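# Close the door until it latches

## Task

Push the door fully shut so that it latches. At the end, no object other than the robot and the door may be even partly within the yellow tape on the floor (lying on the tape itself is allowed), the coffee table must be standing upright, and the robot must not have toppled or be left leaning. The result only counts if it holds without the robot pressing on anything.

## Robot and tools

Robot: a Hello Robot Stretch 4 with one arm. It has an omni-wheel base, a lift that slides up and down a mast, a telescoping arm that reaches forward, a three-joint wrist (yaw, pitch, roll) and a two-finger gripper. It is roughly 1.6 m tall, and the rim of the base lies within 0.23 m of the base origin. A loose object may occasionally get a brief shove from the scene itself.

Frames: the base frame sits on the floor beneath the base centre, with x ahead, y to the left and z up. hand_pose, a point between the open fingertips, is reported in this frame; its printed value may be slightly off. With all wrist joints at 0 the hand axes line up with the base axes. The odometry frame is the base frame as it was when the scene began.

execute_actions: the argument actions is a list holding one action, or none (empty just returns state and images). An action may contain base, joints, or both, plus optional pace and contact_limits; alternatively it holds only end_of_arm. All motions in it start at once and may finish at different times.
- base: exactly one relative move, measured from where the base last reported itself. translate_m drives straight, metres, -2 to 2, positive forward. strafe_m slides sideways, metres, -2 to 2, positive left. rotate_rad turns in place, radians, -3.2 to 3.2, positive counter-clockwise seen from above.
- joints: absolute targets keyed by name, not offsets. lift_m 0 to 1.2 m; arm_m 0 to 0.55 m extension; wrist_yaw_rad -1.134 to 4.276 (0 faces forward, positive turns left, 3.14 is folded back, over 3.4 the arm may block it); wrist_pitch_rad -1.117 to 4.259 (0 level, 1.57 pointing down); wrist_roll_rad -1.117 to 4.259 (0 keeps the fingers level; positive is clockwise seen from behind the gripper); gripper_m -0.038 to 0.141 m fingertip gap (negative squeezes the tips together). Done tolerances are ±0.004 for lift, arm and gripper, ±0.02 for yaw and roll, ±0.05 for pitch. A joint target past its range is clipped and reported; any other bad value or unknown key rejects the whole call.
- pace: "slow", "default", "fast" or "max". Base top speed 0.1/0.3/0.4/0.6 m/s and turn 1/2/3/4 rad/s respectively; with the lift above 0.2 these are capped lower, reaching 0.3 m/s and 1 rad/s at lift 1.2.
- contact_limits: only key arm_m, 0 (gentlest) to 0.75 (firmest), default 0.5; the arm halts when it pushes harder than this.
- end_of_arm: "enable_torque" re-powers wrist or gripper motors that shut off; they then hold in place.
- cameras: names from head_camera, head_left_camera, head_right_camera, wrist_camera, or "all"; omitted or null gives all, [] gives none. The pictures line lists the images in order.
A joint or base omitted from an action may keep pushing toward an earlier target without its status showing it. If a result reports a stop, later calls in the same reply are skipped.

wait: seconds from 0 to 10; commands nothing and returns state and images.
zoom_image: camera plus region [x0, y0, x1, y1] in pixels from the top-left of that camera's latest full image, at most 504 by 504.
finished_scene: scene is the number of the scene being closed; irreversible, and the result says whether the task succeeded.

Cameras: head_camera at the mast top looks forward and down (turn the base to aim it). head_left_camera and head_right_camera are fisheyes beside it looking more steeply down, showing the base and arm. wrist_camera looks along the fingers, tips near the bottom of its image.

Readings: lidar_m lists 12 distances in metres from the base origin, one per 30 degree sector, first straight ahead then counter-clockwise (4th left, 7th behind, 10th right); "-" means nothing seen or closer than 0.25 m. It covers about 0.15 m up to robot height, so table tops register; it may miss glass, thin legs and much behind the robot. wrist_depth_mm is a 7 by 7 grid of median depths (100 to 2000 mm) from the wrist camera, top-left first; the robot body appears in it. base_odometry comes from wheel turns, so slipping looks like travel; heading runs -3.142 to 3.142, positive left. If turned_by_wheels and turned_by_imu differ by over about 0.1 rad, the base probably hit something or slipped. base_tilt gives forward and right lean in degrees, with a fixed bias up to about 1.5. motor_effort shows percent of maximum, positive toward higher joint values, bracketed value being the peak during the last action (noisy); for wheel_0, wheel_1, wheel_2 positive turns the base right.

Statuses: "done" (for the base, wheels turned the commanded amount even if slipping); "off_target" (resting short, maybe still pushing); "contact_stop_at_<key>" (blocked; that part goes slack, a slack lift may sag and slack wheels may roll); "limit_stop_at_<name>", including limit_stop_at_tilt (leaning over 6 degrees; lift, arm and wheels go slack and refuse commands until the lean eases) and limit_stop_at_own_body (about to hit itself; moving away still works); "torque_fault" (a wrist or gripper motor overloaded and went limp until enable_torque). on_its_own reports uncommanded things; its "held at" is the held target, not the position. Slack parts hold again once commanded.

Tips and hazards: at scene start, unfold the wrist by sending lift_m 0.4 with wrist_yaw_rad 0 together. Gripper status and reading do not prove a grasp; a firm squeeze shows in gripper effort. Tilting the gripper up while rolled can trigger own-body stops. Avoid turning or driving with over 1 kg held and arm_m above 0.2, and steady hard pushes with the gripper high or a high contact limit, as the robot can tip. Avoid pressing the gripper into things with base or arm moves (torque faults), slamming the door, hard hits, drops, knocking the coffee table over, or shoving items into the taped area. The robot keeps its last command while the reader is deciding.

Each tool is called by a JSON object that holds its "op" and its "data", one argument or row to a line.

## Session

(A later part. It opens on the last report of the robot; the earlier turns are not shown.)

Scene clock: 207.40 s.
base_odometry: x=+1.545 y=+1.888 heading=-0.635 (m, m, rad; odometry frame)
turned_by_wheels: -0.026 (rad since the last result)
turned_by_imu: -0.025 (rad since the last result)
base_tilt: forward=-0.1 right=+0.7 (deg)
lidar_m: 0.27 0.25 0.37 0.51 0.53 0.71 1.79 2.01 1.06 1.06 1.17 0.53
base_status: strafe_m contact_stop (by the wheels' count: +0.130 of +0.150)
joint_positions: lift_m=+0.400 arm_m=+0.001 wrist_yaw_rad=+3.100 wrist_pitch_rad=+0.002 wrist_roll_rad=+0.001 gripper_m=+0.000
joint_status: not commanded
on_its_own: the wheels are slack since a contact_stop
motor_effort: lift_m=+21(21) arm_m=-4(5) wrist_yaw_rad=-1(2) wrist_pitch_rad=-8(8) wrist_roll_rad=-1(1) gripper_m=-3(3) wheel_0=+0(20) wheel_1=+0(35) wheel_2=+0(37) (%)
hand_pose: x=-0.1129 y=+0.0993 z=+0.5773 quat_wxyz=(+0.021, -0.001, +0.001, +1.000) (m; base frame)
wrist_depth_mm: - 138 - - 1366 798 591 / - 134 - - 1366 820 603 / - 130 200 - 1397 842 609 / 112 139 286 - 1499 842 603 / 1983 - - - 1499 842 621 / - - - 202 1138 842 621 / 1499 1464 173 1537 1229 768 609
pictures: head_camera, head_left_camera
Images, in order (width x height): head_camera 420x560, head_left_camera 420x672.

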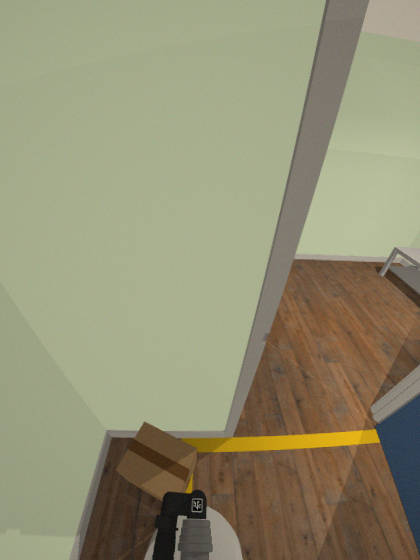

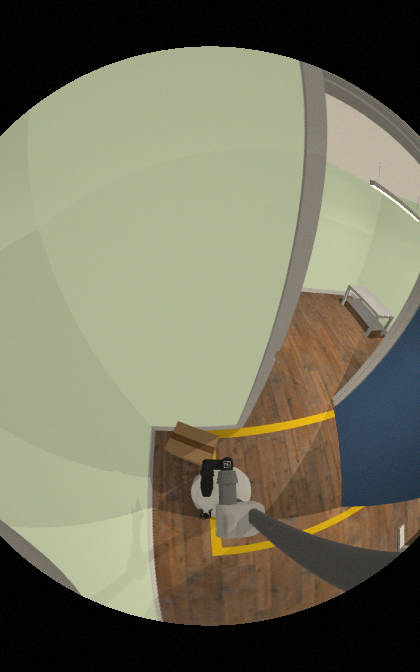

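{"op": "execute_actions", "data": {
  "actions": [
    {"base":{"strafe_m":-0.25}}
  ],
  "cameras": []
}}

{"op": "execute_actions", "data": {
  "actions": [
    {"base":{"translate_m":0.25},"pace":"slow"}
  ],
  "cameras": ["head_left_camera","head_camera"]
}}

Scene clock: 221.87 s.
base_odometry: x=+1.397 y=+1.687 heading=-0.635 (m, m, rad; odometry frame)
turned_by_wheels: +0.000 (rad since the last result)
turned_by_imu: +0.001 (rad since the last result)
base_tilt: forward=-0.2 right=+0.7 (deg)
lidar_m: 0.49 0.41 0.39 0.76 0.80 1.06 1.94 2.01 0.82 0.79 0.88 2.93
base_status: done
joint_positions: lift_m=+0.400 arm_m=+0.001 wrist_yaw_rad=+3.100 wrist_pitch_rad=+0.002 wrist_roll_rad=+0.001 gripper_m=+0.000
joint_status: not commanded
motor_effort: lift_m=+22(21) arm_m=-5(5) wrist_yaw_rad=-1(2) wrist_pitch_rad=-7(8) wrist_roll_rad=-1(1) gripper_m=-3(5) wheel_0=+0(9) wheel_1=+1(9) wheel_2=+0(1) (%)
hand_pose: x=-0.1129 y=+0.0993 z=+0.5773 quat_wxyz=(+0.021, -0.001, +0.001, +1.000) (m; base frame)
wrist_depth_mm: - 138 - - - 1229 931 / - 135 - - - 1255 917 / - 131 200 - - 1281 931 / 112 139 289 - - 1308 931 / 1983 - - - - 1336 946 / 1983 - - 202 1808 1308 931 / 1499 1464 173 1499 1308 1182 960
pictures: none
No camera images: the call's "cameras" was empty. Leave "cameras" out to get every camera's image.

Scene clock: 225.63 s.
base_odometry: x=+1.598 y=+1.538 heading=-0.635 (m, m, rad; odometry frame)
turned_by_wheels: +0.000 (rad since the last result)
turned_by_imu: +0.000 (rad since the last result)
base_tilt: forward=-0.2 right=+0.8 (deg)
lidar_m: 0.28 0.29 0.28 0.28 0.81 1.08 2.20 2.11 0.86 0.83 0.94 2.69
base_status: done
joint_positions: lift_m=+0.400 arm_m=+0.001 wrist_yaw_rad=+3.100 wrist_pitch_rad=+0.002 wrist_roll_rad=+0.001 gripper_m=+0.000
joint_status: not commanded
motor_effort: lift_m=+20(21) arm_m=-5(5) wrist_yaw_rad=+0(1) wrist_pitch_rad=-7(7) wrist_roll_rad=-2(1) gripper_m=-6(4) wheel_0=+2(5) wheel_1=+1(5) wheel_2=-3(7) (%)
hand_pose: x=-0.1129 y=+0.0993 z=+0.5773 quat_wxyz=(+0.021, -0.001, +0.001, +1.000) (m; base frame)
wrist_depth_mm: - 139 - - - 1255 946 / - 134 - - - 1281 931 / - 130 201 - - 1308 931 / 112 139 287 - - 1336 946 / - - - - - 1336 960 / - - - 202 1808 1336 946 / 1464 1430 173 1537 1308 1205 960
pictures: head_camera, head_left_camera
Images, in order (width x height): head_camera 420x560, head_left_camera 420x672.

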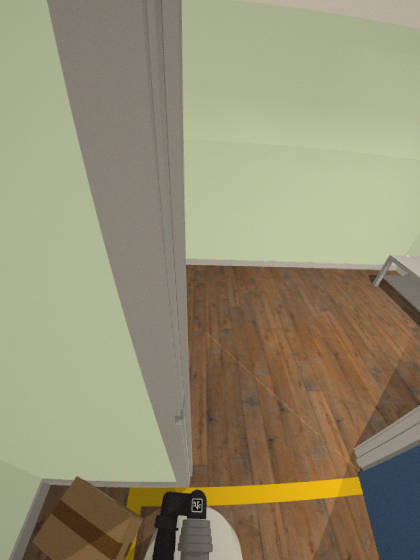

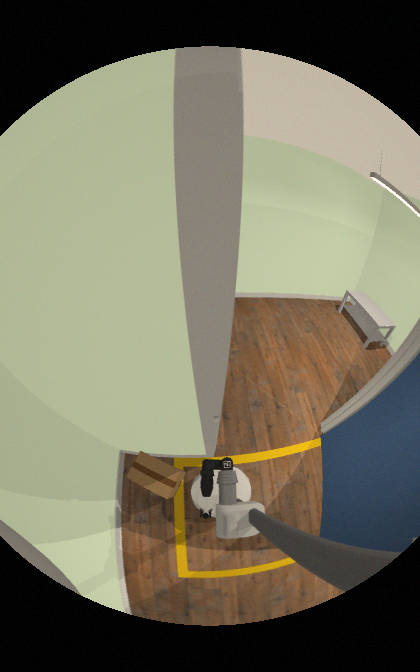

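{"op": "execute_actions", "data": {
  "actions": [
    {"base":{"translate_m":-0.04},"pace":"slow"}
  ],
  "cameras": []
}}

{"op": "execute_actions", "data": {
  "actions": [
    {"base":{"strafe_m":0.15},"pace":"slow"}
  ],
  "cameras": []
}}

{"op": "execute_actions", "data": {
  "actions": [
    {"base":{"strafe_m":-0.3}}
  ],
  "cameras": ["head_left_camera","head_camera"]
}}

Scene clock: 233.20 s.
base_odometry: x=+1.566 y=+1.562 heading=-0.635 (m, m, rad; odometry frame)
turned_by_wheels: +0.000 (rad since the last result)
turned_by_imu: +0.001 (rad since the last result)
base_tilt: forward=-0.2 right=+0.8 (deg)
lidar_m: 0.30 0.31 0.29 0.31 0.81 1.08 2.16 2.13 0.85 0.83 0.94 2.71
base_status: done
joint_positions: lift_m=+0.400 arm_m=+0.001 wrist_yaw_rad=+3.100 wrist_pitch_rad=+0.002 wrist_roll_rad=+0.001 gripper_m=+0.000
joint_status: not commanded
motor_effort: lift_m=+21(21) arm_m=-5(5) wrist_yaw_rad=-1(1) wrist_pitch_rad=-8(7) wrist_roll_rad=-1(0) gripper_m=-6(4) wheel_0=-2(4) wheel_1=-1(4) wheel_2=+1(6) (%)
hand_pose: x=-0.1129 y=+0.0993 z=+0.5773 quat_wxyz=(+0.021, -0.001, +0.001, +1.000) (m; base frame)
wrist_depth_mm: - 139 - - - 1229 946 / - 135 - - - 1281 931 / - 131 201 - - 1281 931 / 112 139 289 - - 1336 946 / - - - - - 1336 946 / - - - 202 1708 1336 946 / 1499 1464 173 1499 1281 1205 946
pictures: none
No camera images: the call's "cameras" was empty. Leave "cameras" out to get every camera's image.

Scene clock: 235.83 s.
base_odometry: x=+1.654 y=+1.683 heading=-0.635 (m, m, rad; odometry frame)
turned_by_wheels: +0.000 (rad since the last result)
turned_by_imu: +0.001 (rad since the last result)
base_tilt: forward=-0.2 right=+0.8 (deg)
lidar_m: 0.29 0.26 0.26 0.25 0.66 0.88 2.16 2.24 1.01 0.99 1.08 0.31
base_status: done
joint_positions: lift_m=+0.400 arm_m=+0.001 wrist_yaw_rad=+3.100 wrist_pitch_rad=+0.002 wrist_roll_rad=+0.001 gripper_m=+0.000
joint_status: not commanded
motor_effort: lift_m=+21(21) arm_m=-4(4) wrist_yaw_rad=-1(1) wrist_pitch_rad=-7(7) wrist_roll_rad=-1(1) gripper_m=-4(4) wheel_0=-10(11) wheel_1=+13(17) wheel_2=-6(6) (%)
hand_pose: x=-0.1129 y=+0.0993 z=+0.5773 quat_wxyz=(+0.021, -0.001, +0.001, +1.000) (m; base frame)
wrist_depth_mm: - 138 - - 1708 976 741 / - 134 - - 1756 1008 732 / - 131 200 - 1708 1025 750 / 112 139 287 - 1863 1042 750 / - - - - 1863 1042 750 / - - - 203 1366 1060 750 / 1499 1499 173 1499 1281 960 768
pictures: none
No camera images: the call's "cameras" was empty. Leave "cameras" out to get every camera's image.

Scene clock: 238.17 s.
base_odometry: x=+1.476 y=+1.441 heading=-0.635 (m, m, rad; odometry frame)
turned_by_wheels: +0.000 (rad since the last result)
turned_by_imu: +0.000 (rad since the last result)
base_tilt: forward=+0.0 right=+0.7 (deg)
lidar_m: 2.56 0.35 0.45 0.47 0.95 1.30 2.16 2.09 0.70 0.69 0.78 2.70
base_status: done
joint_positions: lift_m=+0.400 arm_m=+0.001 wrist_yaw_rad=+3.100 wrist_pitch_rad=+0.002 wrist_roll_rad=+0.001 gripper_m=+0.000
joint_status: not commanded
motor_effort: lift_m=+21(21) arm_m=-5(5) wrist_yaw_rad=-2(1) wrist_pitch_rad=-8(7) wrist_roll_rad=-1(1) gripper_m=-4(7) wheel_0=-1(9) wheel_1=+1(12) wheel_2=-1(4) (%)
hand_pose: x=-0.1129 y=+0.0993 z=+0.5773 quat_wxyz=(+0.021, -0.001, +0.001, +1.000) (m; base frame)
wrist_depth_mm: - 138 - - - 1499 1098 / - 135 - - - 1576 1138 / - 130 201 - - 1576 1138 / 112 139 286 - - 1576 1160 / - - - - - 1618 1138 / - - - 202 1921 1708 1160 / 1464 1499 173 1499 1281 1336 1118
pictures: head_camera, head_left_camera
Images, in order (width x height): head_camera 420x560, head_left_camera 420x672.

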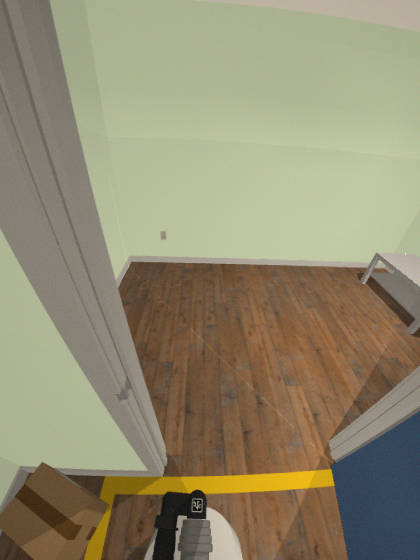

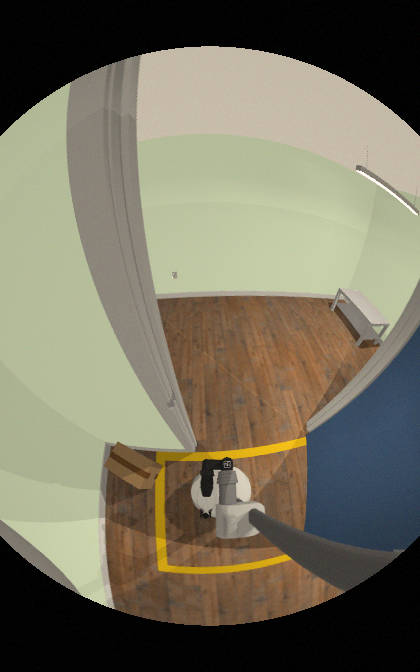

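Back up to look.

{"op": "execute_actions", "data": {
  "actions": [
    {"base":{"translate_m":-0.55}}
  ],
  "cameras": ["head_left_camera","head_camera"]
}}

{"op": "zoom_image", "data": {
  "camera": "head_camera",
  "region": [0,300,240,480]
}}

Scene clock: 246.23 s.
base_odometry: x=+1.033 y=+1.767 heading=-0.635 (m, m, rad; odometry frame)
turned_by_wheels: +0.000 (rad since the last result)
turned_by_imu: +0.003 (rad since the last result)
base_tilt: forward=-0.1 right=+0.7 (deg)
lidar_m: 0.91 0.76 0.73 0.90 0.93 1.19 1.60 1.64 1.52 0.60 0.68 1.07
base_status: done
joint_positions: lift_m=+0.400 arm_m=+0.001 wrist_yaw_rad=+3.100 wrist_pitch_rad=+0.002 wrist_roll_rad=+0.001 gripper_m=+0.000
joint_status: not commanded
motor_effort: lift_m=+21(21) arm_m=-4(5) wrist_yaw_rad=-1(1) wrist_pitch_rad=-8(8) wrist_roll_rad=+0(0) gripper_m=-4(4) wheel_0=-1(6) wheel_1=-1(6) wheel_2=+0(12) (%)
hand_pose: x=-0.1129 y=+0.0993 z=+0.5773 quat_wxyz=(+0.021, -0.001, +0.001, +1.000) (m; base frame)
wrist_depth_mm: - 139 1708 1756 1808 1464 1078 / - 134 1708 1808 1756 1499 1060 / - 130 200 1808 1756 1499 1098 / 112 139 287 1808 1808 1537 1078 / 1618 1756 1708 1708 1808 1576 1118 / 1708 1756 1661 202 1808 1576 1098 / 1499 1499 174 1499 1281 1336 1098
pictures: head_camera, head_left_camera
Images, in order (width x height): head_camera 420x560, head_left_camera 420x672.

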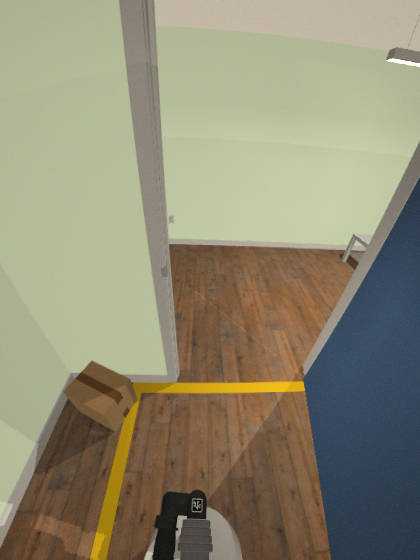

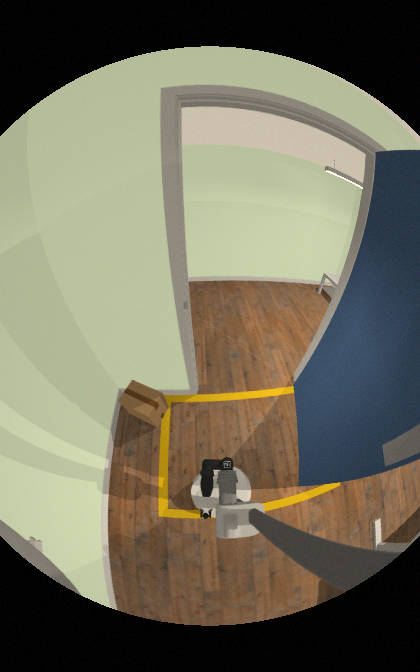

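Region (0, 300, 240, 480) of head_camera's 420x560 image, scaled by 2.100, with more detail than that image has; it fills the top 378 rows of this view, and the rest is white.

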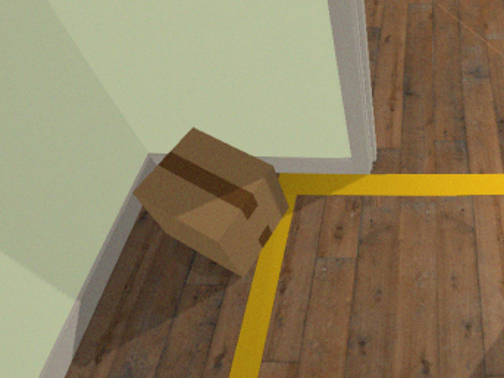

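{"op": "execute_actions", "data": {
  "actions": [
    {"base":{"translate_m":-0.45}}
  ],
  "cameras": []
}}

{"op": "execute_actions", "data": {
  "actions": [
    {"base":{"strafe_m":-1.0}}
  ]
}}

Scene clock: 259.93 s.
base_odometry: x=+0.671 y=+2.035 heading=-0.636 (m, m, rad; odometry frame)
turned_by_wheels: +0.000 (rad since the last result)
turned_by_imu: +0.003 (rad since the last result)
base_tilt: forward=-0.2 right=+0.7 (deg)
lidar_m: 1.32 1.10 0.93 0.85 0.87 1.21 1.17 1.17 1.37 1.34 0.73 0.96
base_status: done
joint_positions: lift_m=+0.400 arm_m=+0.001 wrist_yaw_rad=+3.100 wrist_pitch_rad=+0.002 wrist_roll_rad=+0.001 gripper_m=+0.000
joint_status: not commanded
motor_effort: lift_m=+21(21) arm_m=-5(5) wrist_yaw_rad=-1(1) wrist_pitch_rad=-7(7) wrist_roll_rad=+0(1) gripper_m=-4(3) wheel_0=+1(7) wheel_1=-1(7) wheel_2=-2(8) (%)
hand_pose: x=-0.1129 y=+0.0993 z=+0.5773 quat_wxyz=(+0.021, -0.001, +0.001, +1.000) (m; base frame)
wrist_depth_mm: - 138 1255 1308 1308 1336 1025 / - 135 1281 1308 1336 1366 1042 / - 131 201 1281 1336 1308 1042 / 112 139 289 1281 1308 1336 1078 / 1229 1255 1255 1336 1366 1308 1078 / 1229 1255 1255 202 1336 1366 1098 / 1205 1229 174 1281 1308 1308 1078
pictures: none
No camera images: the call's "cameras" was empty. Leave "cameras" out to get every camera's image.

Scene clock: 264.60 s.
base_odometry: x=+0.078 y=+1.230 heading=-0.636 (m, m, rad; odometry frame)
turned_by_wheels: +0.000 (rad since the last result)
turned_by_imu: +0.001 (rad since the last result)
base_tilt: forward=-0.1 right=+0.7 (deg)
lidar_m: 0.97 0.48 1.81 1.86 1.68 1.19 1.10 0.45 0.41 1.05 1.89 1.46
base_status: done
joint_positions: lift_m=+0.400 arm_m=+0.001 wrist_yaw_rad=+3.100 wrist_pitch_rad=+0.002 wrist_roll_rad=+0.001 gripper_m=+0.000
joint_status: not commanded
motor_effort: lift_m=+20(21) arm_m=-5(4) wrist_yaw_rad=-1(1) wrist_pitch_rad=-8(7) wrist_roll_rad=-1(0) gripper_m=-5(6) wheel_0=-1(9) wheel_1=+2(9) wheel_2=-1(3) (%)
hand_pose: x=-0.1129 y=+0.0993 z=+0.5773 quat_wxyz=(+0.021, -0.001, +0.001, +1.000) (m; base frame)
wrist_depth_mm: - 139 1229 1255 1281 1255 1366 / - 135 1255 1255 1255 1308 1308 / - 130 201 1255 1308 1308 1366 / 112 139 287 1255 1308 1308 1336 / 741 1205 1255 1281 1255 1308 1308 / 798 1205 1229 202 1255 1281 1336 / 778 1205 173 1255 1255 1281 1336
pictures: head_camera, head_left_camera, head_right_camera, wrist_camera
Images, in order (width x height): head_camera 420x560, head_left_camera 420x672, head_right_camera 420x672, wrist_camera 616x392.

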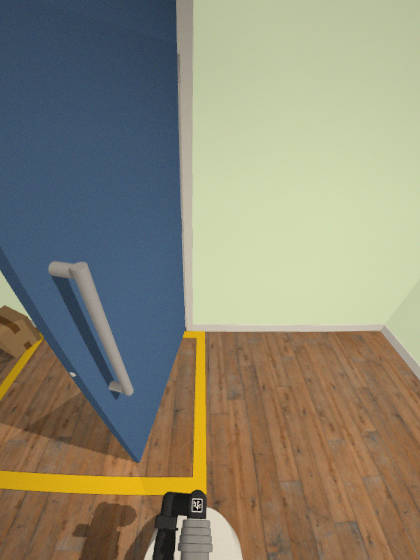

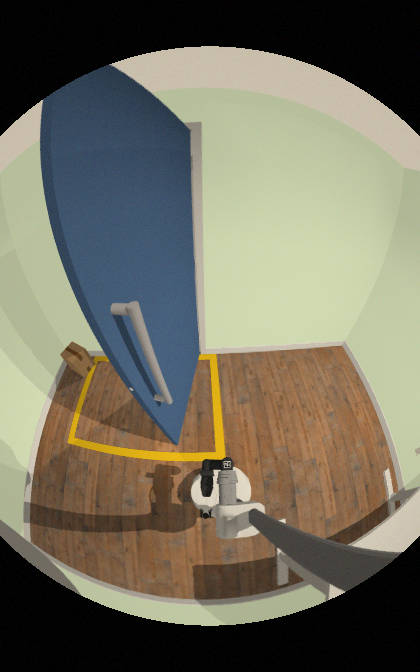

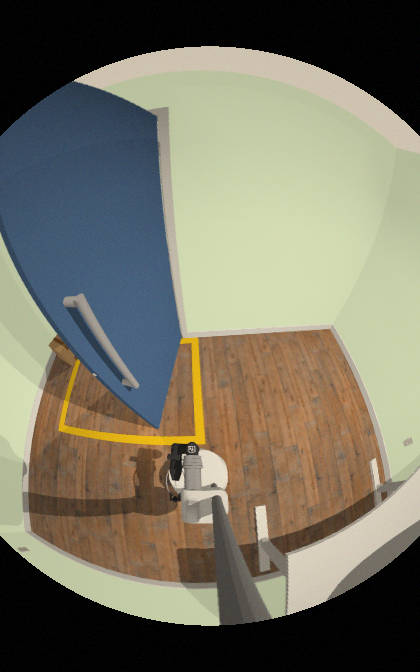

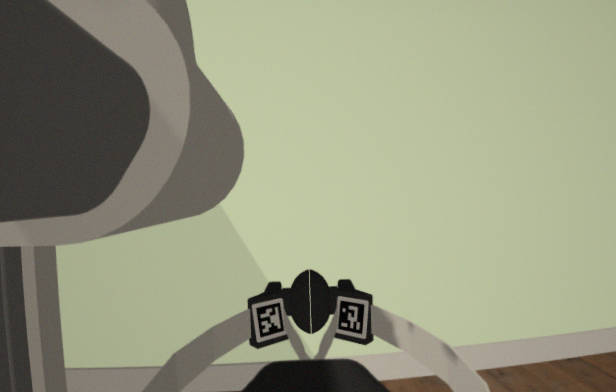

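{"op": "execute_actions", "data": {
  "actions": [
    {"base":{"strafe_m":-0.1},"joints":{"lift_m":0.15}}
  ],
  "cameras": []
}}

{"op": "execute_actions", "data": {
  "actions": [
    {"base":{"translate_m":0.6}}
  ],
  "cameras": []
}}

{"op": "execute_actions", "data": {
  "actions": [
    {"base":{"strafe_m":0.6},"pace":"slow"}
  ],
  "cameras": ["head_left_camera","head_camera"]
}}

Scene clock: 275.90 s.
base_odometry: x=+0.018 y=+1.149 heading=-0.635 (m, m, rad; odometry frame)
turned_by_wheels: +0.000 (rad since the last result)
turned_by_imu: +0.001 (rad since the last result)
base_tilt: forward=-0.2 right=+0.6 (deg)
lidar_m: 1.20 0.53 0.58 1.96 1.69 1.19 0.88 0.36 0.40 1.06 1.80 1.47
base_status: done
joint_positions: lift_m=+0.150 arm_m=+0.001 wrist_yaw_rad=+3.100 wrist_pitch_rad=+0.002 wrist_roll_rad=+0.001 gripper_m=+0.000
joint_status: all done
motor_effort: lift_m=+16(19) arm_m=-4(4) wrist_yaw_rad=-1(1) wrist_pitch_rad=-7(7) wrist_roll_rad=-1(1) gripper_m=-5(4) wheel_0=+1(9) wheel_1=+0(8) wheel_2=-1(1) (%)
hand_pose: x=-0.1129 y=+0.0993 z=+0.3278 quat_wxyz=(+0.021, -0.001, +0.001, +1.000) (m; base frame)
wrist_depth_mm: - 138 1229 1255 1281 1308 1336 / - 135 1229 1229 1229 1281 1308 / - 131 200 1308 1255 1308 1308 / 112 139 289 1229 1308 1308 1336 / 732 1205 1229 1281 1281 1308 1366 / 1118 1205 1182 202 1160 1205 1138 / 798 854 173 917 788 809 831
pictures: none
No camera images: the call's "cameras" was empty. Leave "cameras" out to get every camera's image.

Scene clock: 279.37 s.
base_odometry: x=+0.501 y=+0.793 heading=-0.635 (m, m, rad; odometry frame)
turned_by_wheels: +0.000 (rad since the last result)
turned_by_imu: -0.001 (rad since the last result)
base_tilt: forward=-0.1 right=+0.6 (deg)
lidar_m: 0.78 0.48 0.38 0.38 0.37 1.82 0.92 0.90 1.25 1.71 1.16 0.84
base_status: done
joint_positions: lift_m=+0.150 arm_m=+0.001 wrist_yaw_rad=+3.100 wrist_pitch_rad=+0.002 wrist_roll_rad=+0.001 gripper_m=+0.000
joint_status: not commanded
motor_effort: lift_m=+16(16) arm_m=-5(5) wrist_yaw_rad=-1(1) wrist_pitch_rad=-7(7) wrist_roll_rad=-2(2) gripper_m=-4(3) wheel_0=+1(6) wheel_1=+0(7) wheel_2=-1(9) (%)
hand_pose: x=-0.1129 y=+0.0993 z=+0.3277 quat_wxyz=(+0.021, -0.001, +0.001, +1.000) (m; base frame)
wrist_depth_mm: - 138 1808 1921 1983 1983 1983 / - 135 1863 1921 1863 1921 1983 / - 131 201 1808 1921 1983 1983 / 112 139 287 1808 1983 1983 1921 / 1808 1756 1808 1863 1863 1921 1983 / 1336 1308 1336 202 1138 1205 1182 / 878 904 173 917 778 831 831
pictures: none
No camera images: the call's "cameras" was empty. Leave "cameras" out to get every camera's image.

Scene clock: 286.50 s.
base_odometry: x=+0.857 y=+1.276 heading=-0.635 (m, m, rad; odometry frame)
turned_by_wheels: +0.000 (rad since the last result)
turned_by_imu: +0.003 (rad since the last result)
base_tilt: forward=-0.2 right=+0.7 (deg)
lidar_m: 0.28 0.25 0.25 0.25 1.44 1.82 1.73 1.20 1.27 2.29 1.15 0.59
base_status: done
joint_positions: lift_m=+0.150 arm_m=+0.001 wrist_yaw_rad=+3.100 wrist_pitch_rad=+0.002 wrist_roll_rad=+0.001 gripper_m=+0.000
joint_status: not commanded
motor_effort: lift_m=+16(17) arm_m=-5(5) wrist_yaw_rad=-1(2) wrist_pitch_rad=-7(7) wrist_roll_rad=-1(1) gripper_m=-6(3) wheel_0=-1(11) wheel_1=+2(9) wheel_2=-2(2) (%)
hand_pose: x=-0.1129 y=+0.0994 z=+0.3277 quat_wxyz=(+0.021, -0.001, +0.001, +1.000) (m; base frame)
wrist_depth_mm: - 138 1863 1863 1983 1921 1756 / - 135 1863 1863 1983 1983 1756 / - 130 200 1863 1983 1983 1708 / 112 139 289 1921 1921 1983 1808 / 1808 1808 1863 1921 1983 1983 1708 / 1397 1366 1336 203 1160 1182 1160 / 904 904 173 917 778 809 820
pictures: head_camera, head_left_camera
Images, in order (width x height): head_camera 420x560, head_left_camera 420x672.

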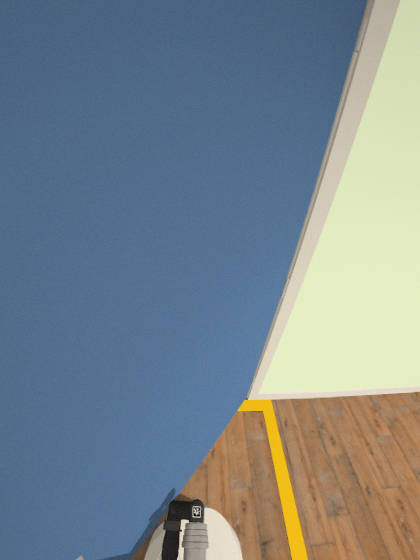

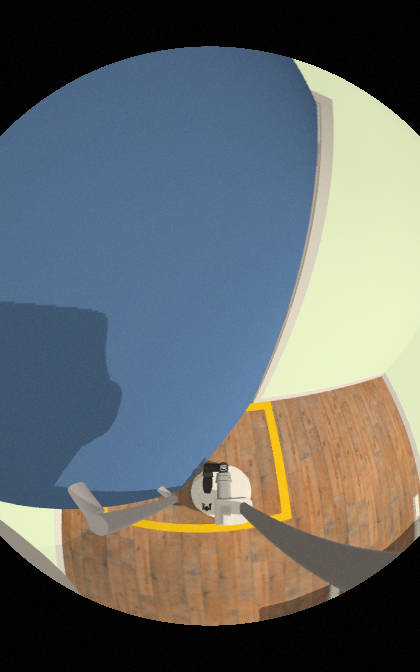

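{"op": "execute_actions", "data": {
  "actions": [
    {"base":{"strafe_m":0.25},"pace":"slow"}
  ],
  "cameras": ["head_left_camera"]
}}

{"op": "execute_actions", "data": {
  "actions": [
    {"base":{"translate_m":0.25},"pace":"slow"}
  ],
  "cameras": ["head_left_camera","head_camera"]
}}

Scene clock: 296.63 s.
base_odometry: x=+1.006 y=+1.477 heading=-0.636 (m, m, rad; odometry frame)
turned_by_wheels: +0.000 (rad since the last result)
turned_by_imu: +0.002 (rad since the last result)
base_tilt: forward=-0.1 right=+0.7 (deg)
lidar_m: 0.25 0.25 0.84 1.17 1.19 1.58 1.73 1.54 1.40 2.56 1.10 0.40
base_status: done
joint_positions: lift_m=+0.150 arm_m=+0.001 wrist_yaw_rad=+3.100 wrist_pitch_rad=+0.002 wrist_roll_rad=+0.001 gripper_m=+0.000
joint_status: not commanded
motor_effort: lift_m=+16(16) arm_m=-4(5) wrist_yaw_rad=-2(2) wrist_pitch_rad=-7(8) wrist_roll_rad=-1(1) gripper_m=-4(6) wheel_0=-3(10) wheel_1=+2(11) wheel_2=-2(2) (%)
hand_pose: x=-0.1130 y=+0.0993 z=+0.3277 quat_wxyz=(+0.021, -0.001, +0.001, +1.000) (m; base frame)
wrist_depth_mm: - 138 1921 1921 1983 1983 1397 / - 135 1808 1921 1983 - 1430 / - 130 200 1863 1921 1983 1464 / 112 139 289 1921 1921 1921 1464 / 1756 1863 1863 1921 1983 1921 1499 / 1336 1336 1308 202 1138 1182 1138 / 904 917 173 904 768 809 809
pictures: head_left_camera
Images, in order (width x height): head_left_camera 420x672.

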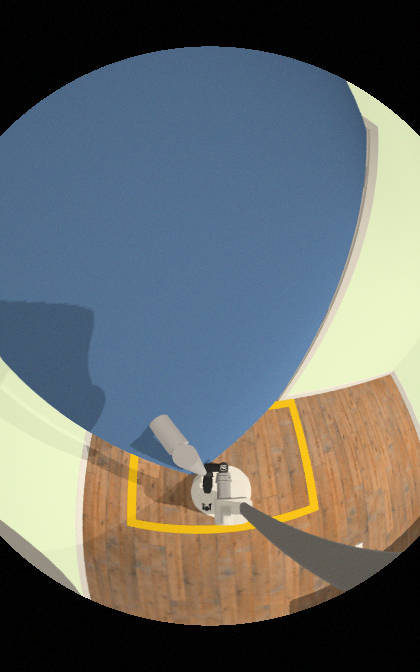

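Scene clock: 300.40 s.
base_odometry: x=+1.207 y=+1.329 heading=-0.636 (m, m, rad; odometry frame)
turned_by_wheels: +0.000 (rad since the last result)
turned_by_imu: +0.000 (rad since the last result)
base_tilt: forward=-0.2 right=+0.7 (deg)
lidar_m: 0.25 0.25 0.25 0.27 1.22 1.57 1.98 1.55 1.68 2.38 0.70 0.29
base_status: done
joint_positions: lift_m=+0.150 arm_m=+0.000 wrist_yaw_rad=+3.101 wrist_pitch_rad=+0.002 wrist_roll_rad=+0.001 gripper_m=+0.000
joint_status: not commanded
motor_effort: lift_m=+17(16) arm_m=-3(4) wrist_yaw_rad=-3(11) wrist_pitch_rad=-7(8) wrist_roll_rad=-1(1) gripper_m=-6(5) wheel_0=+2(4) wheel_1=+1(4) wheel_2=-1(9) (%)
hand_pose: x=-0.1133 y=+0.0992 z=+0.3277 quat_wxyz=(+0.021, -0.001, +0.001, +1.000) (m; base frame)
wrist_depth_mm: - 138 - - - 1983 1430 / - 135 - - - 1983 1464 / - 131 200 - - - 1430 / 112 139 287 - - - 1499 / 1921 - - - - 1921 1499 / 1366 1308 1336 202 1138 1205 1160 / 904 904 173 917 778 820 831
pictures: head_camera, head_left_camera
Images, in order (width x height): head_camera 420x560, head_left_camera 420x672.

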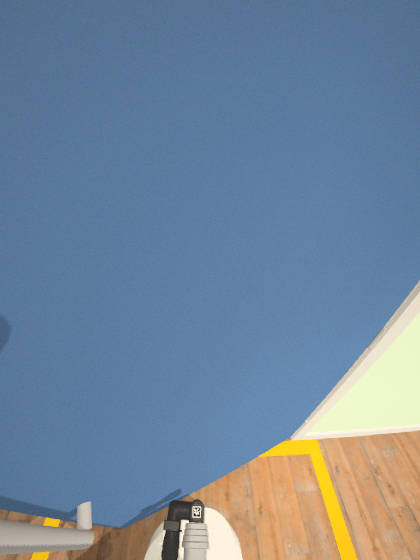

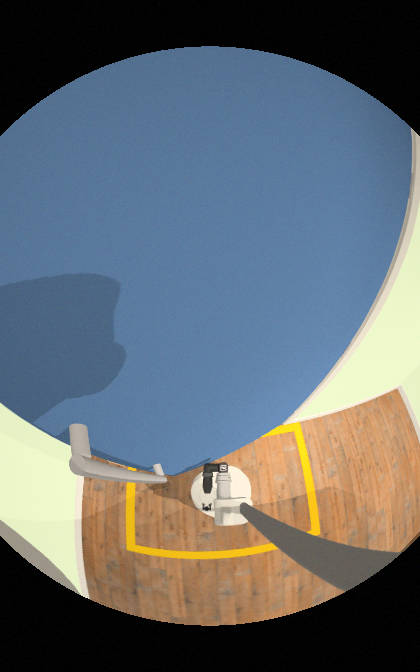

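{"op": "execute_actions", "data": {
  "actions": [
    {"base":{"rotate_rad":-1.55},"pace":"slow"}
  ],
  "cameras": ["head_left_camera"]
}}

{"op": "execute_actions", "data": {
  "actions": [
    {"base":{"strafe_m":0.2},"pace":"slow"}
  ],
  "cameras": ["head_left_camera"]
}}

Scene clock: 314.40 s.
base_odometry: x=+1.207 y=+1.329 heading=-2.185 (m, m, rad; odometry frame)
turned_by_wheels: -1.549 (rad since the last result)
turned_by_imu: -1.580 (rad since the last result)
base_tilt: forward=-0.2 right=+0.7 (deg)
lidar_m: 2.26 0.69 0.29 0.25 0.25 0.25 1.17 1.21 1.61 1.98 1.57 1.63
base_status: done
joint_positions: lift_m=+0.150 arm_m=+0.000 wrist_yaw_rad=+3.100 wrist_pitch_rad=+0.002 wrist_roll_rad=+0.001 gripper_m=+0.000
joint_status: not commanded
motor_effort: lift_m=+17(16) arm_m=-3(3) wrist_yaw_rad=-2(3) wrist_pitch_rad=-7(7) wrist_roll_rad=-1(1) gripper_m=-6(5) wheel_0=+3(6) wheel_1=+3(6) wheel_2=+3(6) (%)
hand_pose: x=-0.1133 y=+0.0992 z=+0.3277 quat_wxyz=(+0.021, -0.001, +0.001, +1.000) (m; base frame)
wrist_depth_mm: - 138 1308 1281 324 245 206 / - 135 1281 1308 327 246 207 / - 130 200 1281 330 249 209 / 112 139 287 1308 334 251 212 / 1255 1281 1308 1308 334 253 211 / 1255 1281 1255 202 296 253 213 / 904 904 174 418 309 239 212
pictures: head_left_camera
Images, in order (width x height): head_left_camera 420x672.

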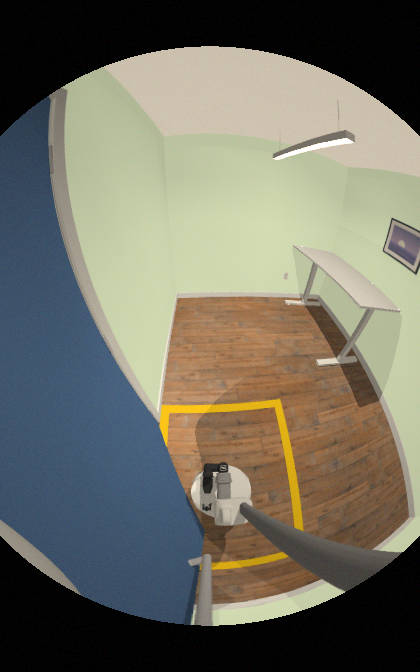

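Scene clock: 317.53 s.
base_odometry: x=+1.370 y=+1.214 heading=-2.185 (m, m, rad; odometry frame)
turned_by_wheels: +0.000 (rad since the last result)
turned_by_imu: +0.001 (rad since the last result)
base_tilt: forward=-0.1 right=+0.7 (deg)
lidar_m: 1.38 0.40 0.25 0.25 0.25 0.30 0.73 1.24 1.64 2.19 1.71 1.96
base_status: done
joint_positions: lift_m=+0.150 arm_m=+0.000 wrist_yaw_rad=+3.100 wrist_pitch_rad=+0.002 wrist_roll_rad=+0.001 gripper_m=+0.000
joint_status: not commanded
motor_effort: lift_m=+17(16) arm_m=-2(2) wrist_yaw_rad=-3(2) wrist_pitch_rad=-7(7) wrist_roll_rad=-1(0) gripper_m=-3(5) wheel_0=-2(10) wheel_1=+1(11) wheel_2=+1(3) (%)
hand_pose: x=-0.1133 y=+0.0993 z=+0.3277 quat_wxyz=(+0.021, -0.001, +0.001, +1.000) (m; base frame)
wrist_depth_mm: - 138 1308 1336 402 257 204 / - 135 1336 1308 407 262 205 / - 131 200 1308 415 267 208 / 112 138 287 1336 421 268 210 / 1255 1281 1308 891 427 270 210 / 1255 1281 1118 202 343 270 210 / 891 904 173 831 368 250 210
pictures: head_left_camera
Images, in order (width x height): head_left_camera 420x672.

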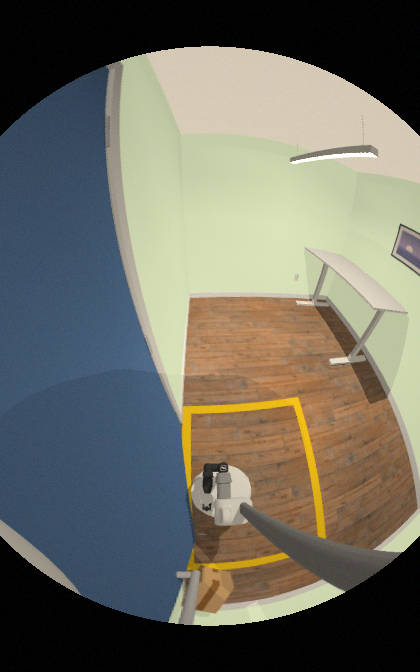

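Nearly closed; push a bit more.

{"op": "execute_actions", "data": {
  "actions": [
    {"base":{"strafe_m":0.12},"pace":"slow"}
  ],
  "cameras": ["head_left_camera"]
}}

Scene clock: 323.93 s.
base_odometry: x=+1.463 y=+1.150 heading=-2.173 (m, m, rad; odometry frame)
turned_by_wheels: +0.012 (rad since the last result)
turned_by_imu: -0.002 (rad since the last result)
base_tilt: forward=-0.1 right=+0.8 (deg)
lidar_m: 0.93 0.28 0.25 - 0.25 0.26 0.71 1.24 1.63 2.28 1.84 2.07
base_status: strafe_m contact_stop (by the wheels' count: +0.113 of +0.120)
joint_positions: lift_m=+0.150 arm_m=+0.000 wrist_yaw_rad=+3.100 wrist_pitch_rad=+0.002 wrist_roll_rad=+0.001 gripper_m=+0.000
joint_status: not commanded
on_its_own: the wheels are slack since a contact_stop
motor_effort: lift_m=+17(17) arm_m=-3(2) wrist_yaw_rad=-1(0) wrist_pitch_rad=-8(7) wrist_roll_rad=+0(1) gripper_m=-3(6) wheel_0=+0(31) wheel_1=+0(36) wheel_2=+0(1) (%)
hand_pose: x=-0.1132 y=+0.0994 z=+0.3277 quat_wxyz=(+0.021, -0.001, +0.001, +1.000) (m; base frame)
wrist_depth_mm: - 138 1308 1366 377 216 - / - 135 1308 1366 384 220 170 / - 131 201 1366 392 223 173 / 112 139 289 1366 399 226 174 / 1255 1281 891 904 410 227 175 / 1255 1255 854 202 307 228 176 / 904 904 173 699 338 208 -
pictures: head_left_camera
Images, in order (width x height): head_left_camera 420x672.

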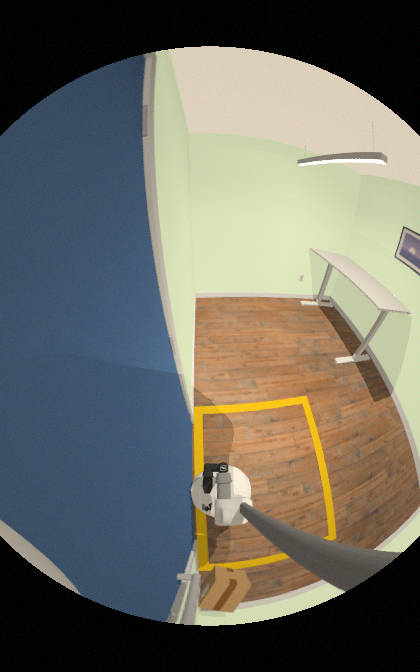

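{"op": "execute_actions", "data": {
  "actions": [
    {"base":{"strafe_m":-0.8}}
  ],
  "cameras": []
}}

{"op": "execute_actions", "data": {
  "actions": [
    {"base":{"rotate_rad":1.9}}
  ],
  "cameras": ["head_left_camera","head_camera"]
}}

{"op": "zoom_image", "data": {
  "camera": "head_camera",
  "region": [0,200,420,480]
}}

Scene clock: 333.93 s.
base_odometry: x=+0.804 y=+1.603 heading=-2.173 (m, m, rad; odometry frame)
turned_by_wheels: +0.000 (rad since the last result)
turned_by_imu: +0.001 (rad since the last result)
base_tilt: forward=-0.1 right=+0.7 (deg)
lidar_m: 2.42 1.49 1.02 0.98 0.95 0.99 1.15 1.17 1.56 1.49 1.54 1.25
base_status: done
joint_positions: lift_m=+0.150 arm_m=+0.000 wrist_yaw_rad=+3.100 wrist_pitch_rad=+0.002 wrist_roll_rad=+0.001 gripper_m=+0.000
joint_status: not commanded
motor_effort: lift_m=+17(17) arm_m=-3(3) wrist_yaw_rad=-1(0) wrist_pitch_rad=-7(7) wrist_roll_rad=-2(1) gripper_m=-6(5) wheel_0=+1(9) wheel_1=+0(8) wheel_2=+0(0) (%)
hand_pose: x=-0.1132 y=+0.0994 z=+0.3276 quat_wxyz=(+0.021, -0.001, +0.001, +1.000) (m; base frame)
wrist_depth_mm: - 138 1308 1281 1308 1366 1182 / - 135 1281 1308 1336 1366 1205 / - 130 202 1281 1308 1336 1205 / 112 139 289 1308 1366 1366 1255 / 1229 1281 1255 1255 1336 1366 891 / 1229 1255 1308 202 1138 1118 891 / 878 904 172 904 768 809 831
pictures: none
No camera images: the call's "cameras" was empty. Leave "cameras" out to get every camera's image.

Scene clock: 336.17 s.
base_odometry: x=+0.804 y=+1.603 heading=-0.273 (m, m, rad; odometry frame)
turned_by_wheels: +1.900 (rad since the last result)
turned_by_imu: +1.940 (rad since the last result)
base_tilt: forward=-0.1 right=+0.7 (deg)
lidar_m: 0.97 1.01 1.16 1.13 1.37 1.50 1.50 1.25 1.56 1.89 1.16 0.98
base_status: done
joint_positions: lift_m=+0.150 arm_m=+0.000 wrist_yaw_rad=+3.100 wrist_pitch_rad=+0.002 wrist_roll_rad=+0.001 gripper_m=+0.000
joint_status: not commanded
motor_effort: lift_m=+17(17) arm_m=-3(3) wrist_yaw_rad=+0(1) wrist_pitch_rad=-8(7) wrist_roll_rad=-2(0) gripper_m=-5(3) wheel_0=-2(6) wheel_1=+1(7) wheel_2=-3(8) (%)
hand_pose: x=-0.1132 y=+0.0994 z=+0.3276 quat_wxyz=(+0.021, -0.001, +0.001, +1.000) (m; base frame)
wrist_depth_mm: - 138 1756 1756 1618 1464 1397 / - 135 1756 1708 1537 1464 1430 / - 130 201 1661 1576 1430 1397 / 112 138 287 1708 1576 1464 1430 / 1430 1863 1756 1708 1537 1464 1430 / 1308 1336 1336 202 1160 1182 1138 / 904 891 173 917 778 809 820
pictures: head_camera, head_left_camera
Images, in order (width x height): head_camera 420x560, head_left_camera 420x672.

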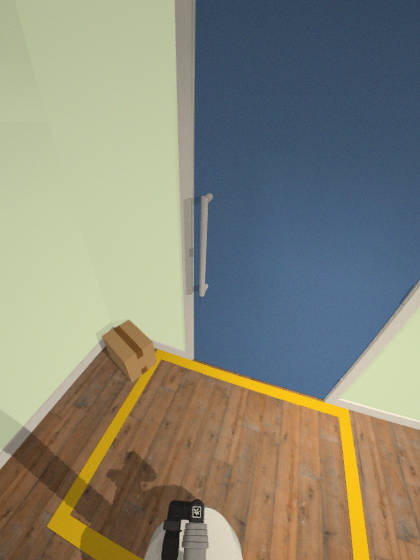

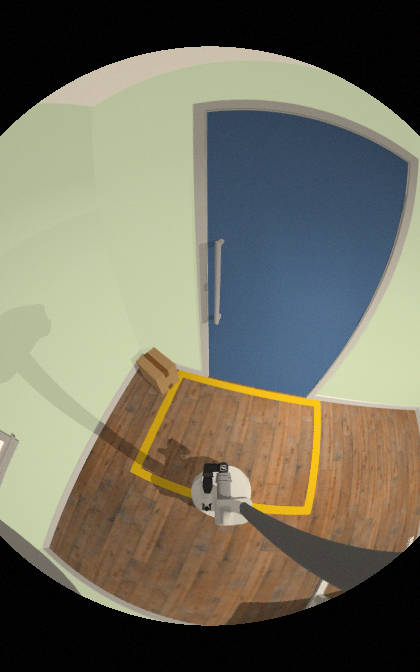

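Region (0, 200, 420, 480) of head_camera's 420x560 image, scaled by 1.200, with more detail than that image has.

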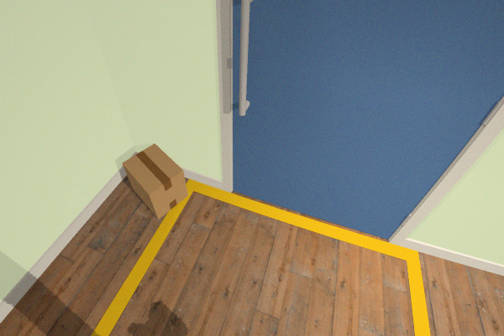

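{"op": "finished_scene", "data": {
  "scene": 1
}}

The scene is finished: the task was done.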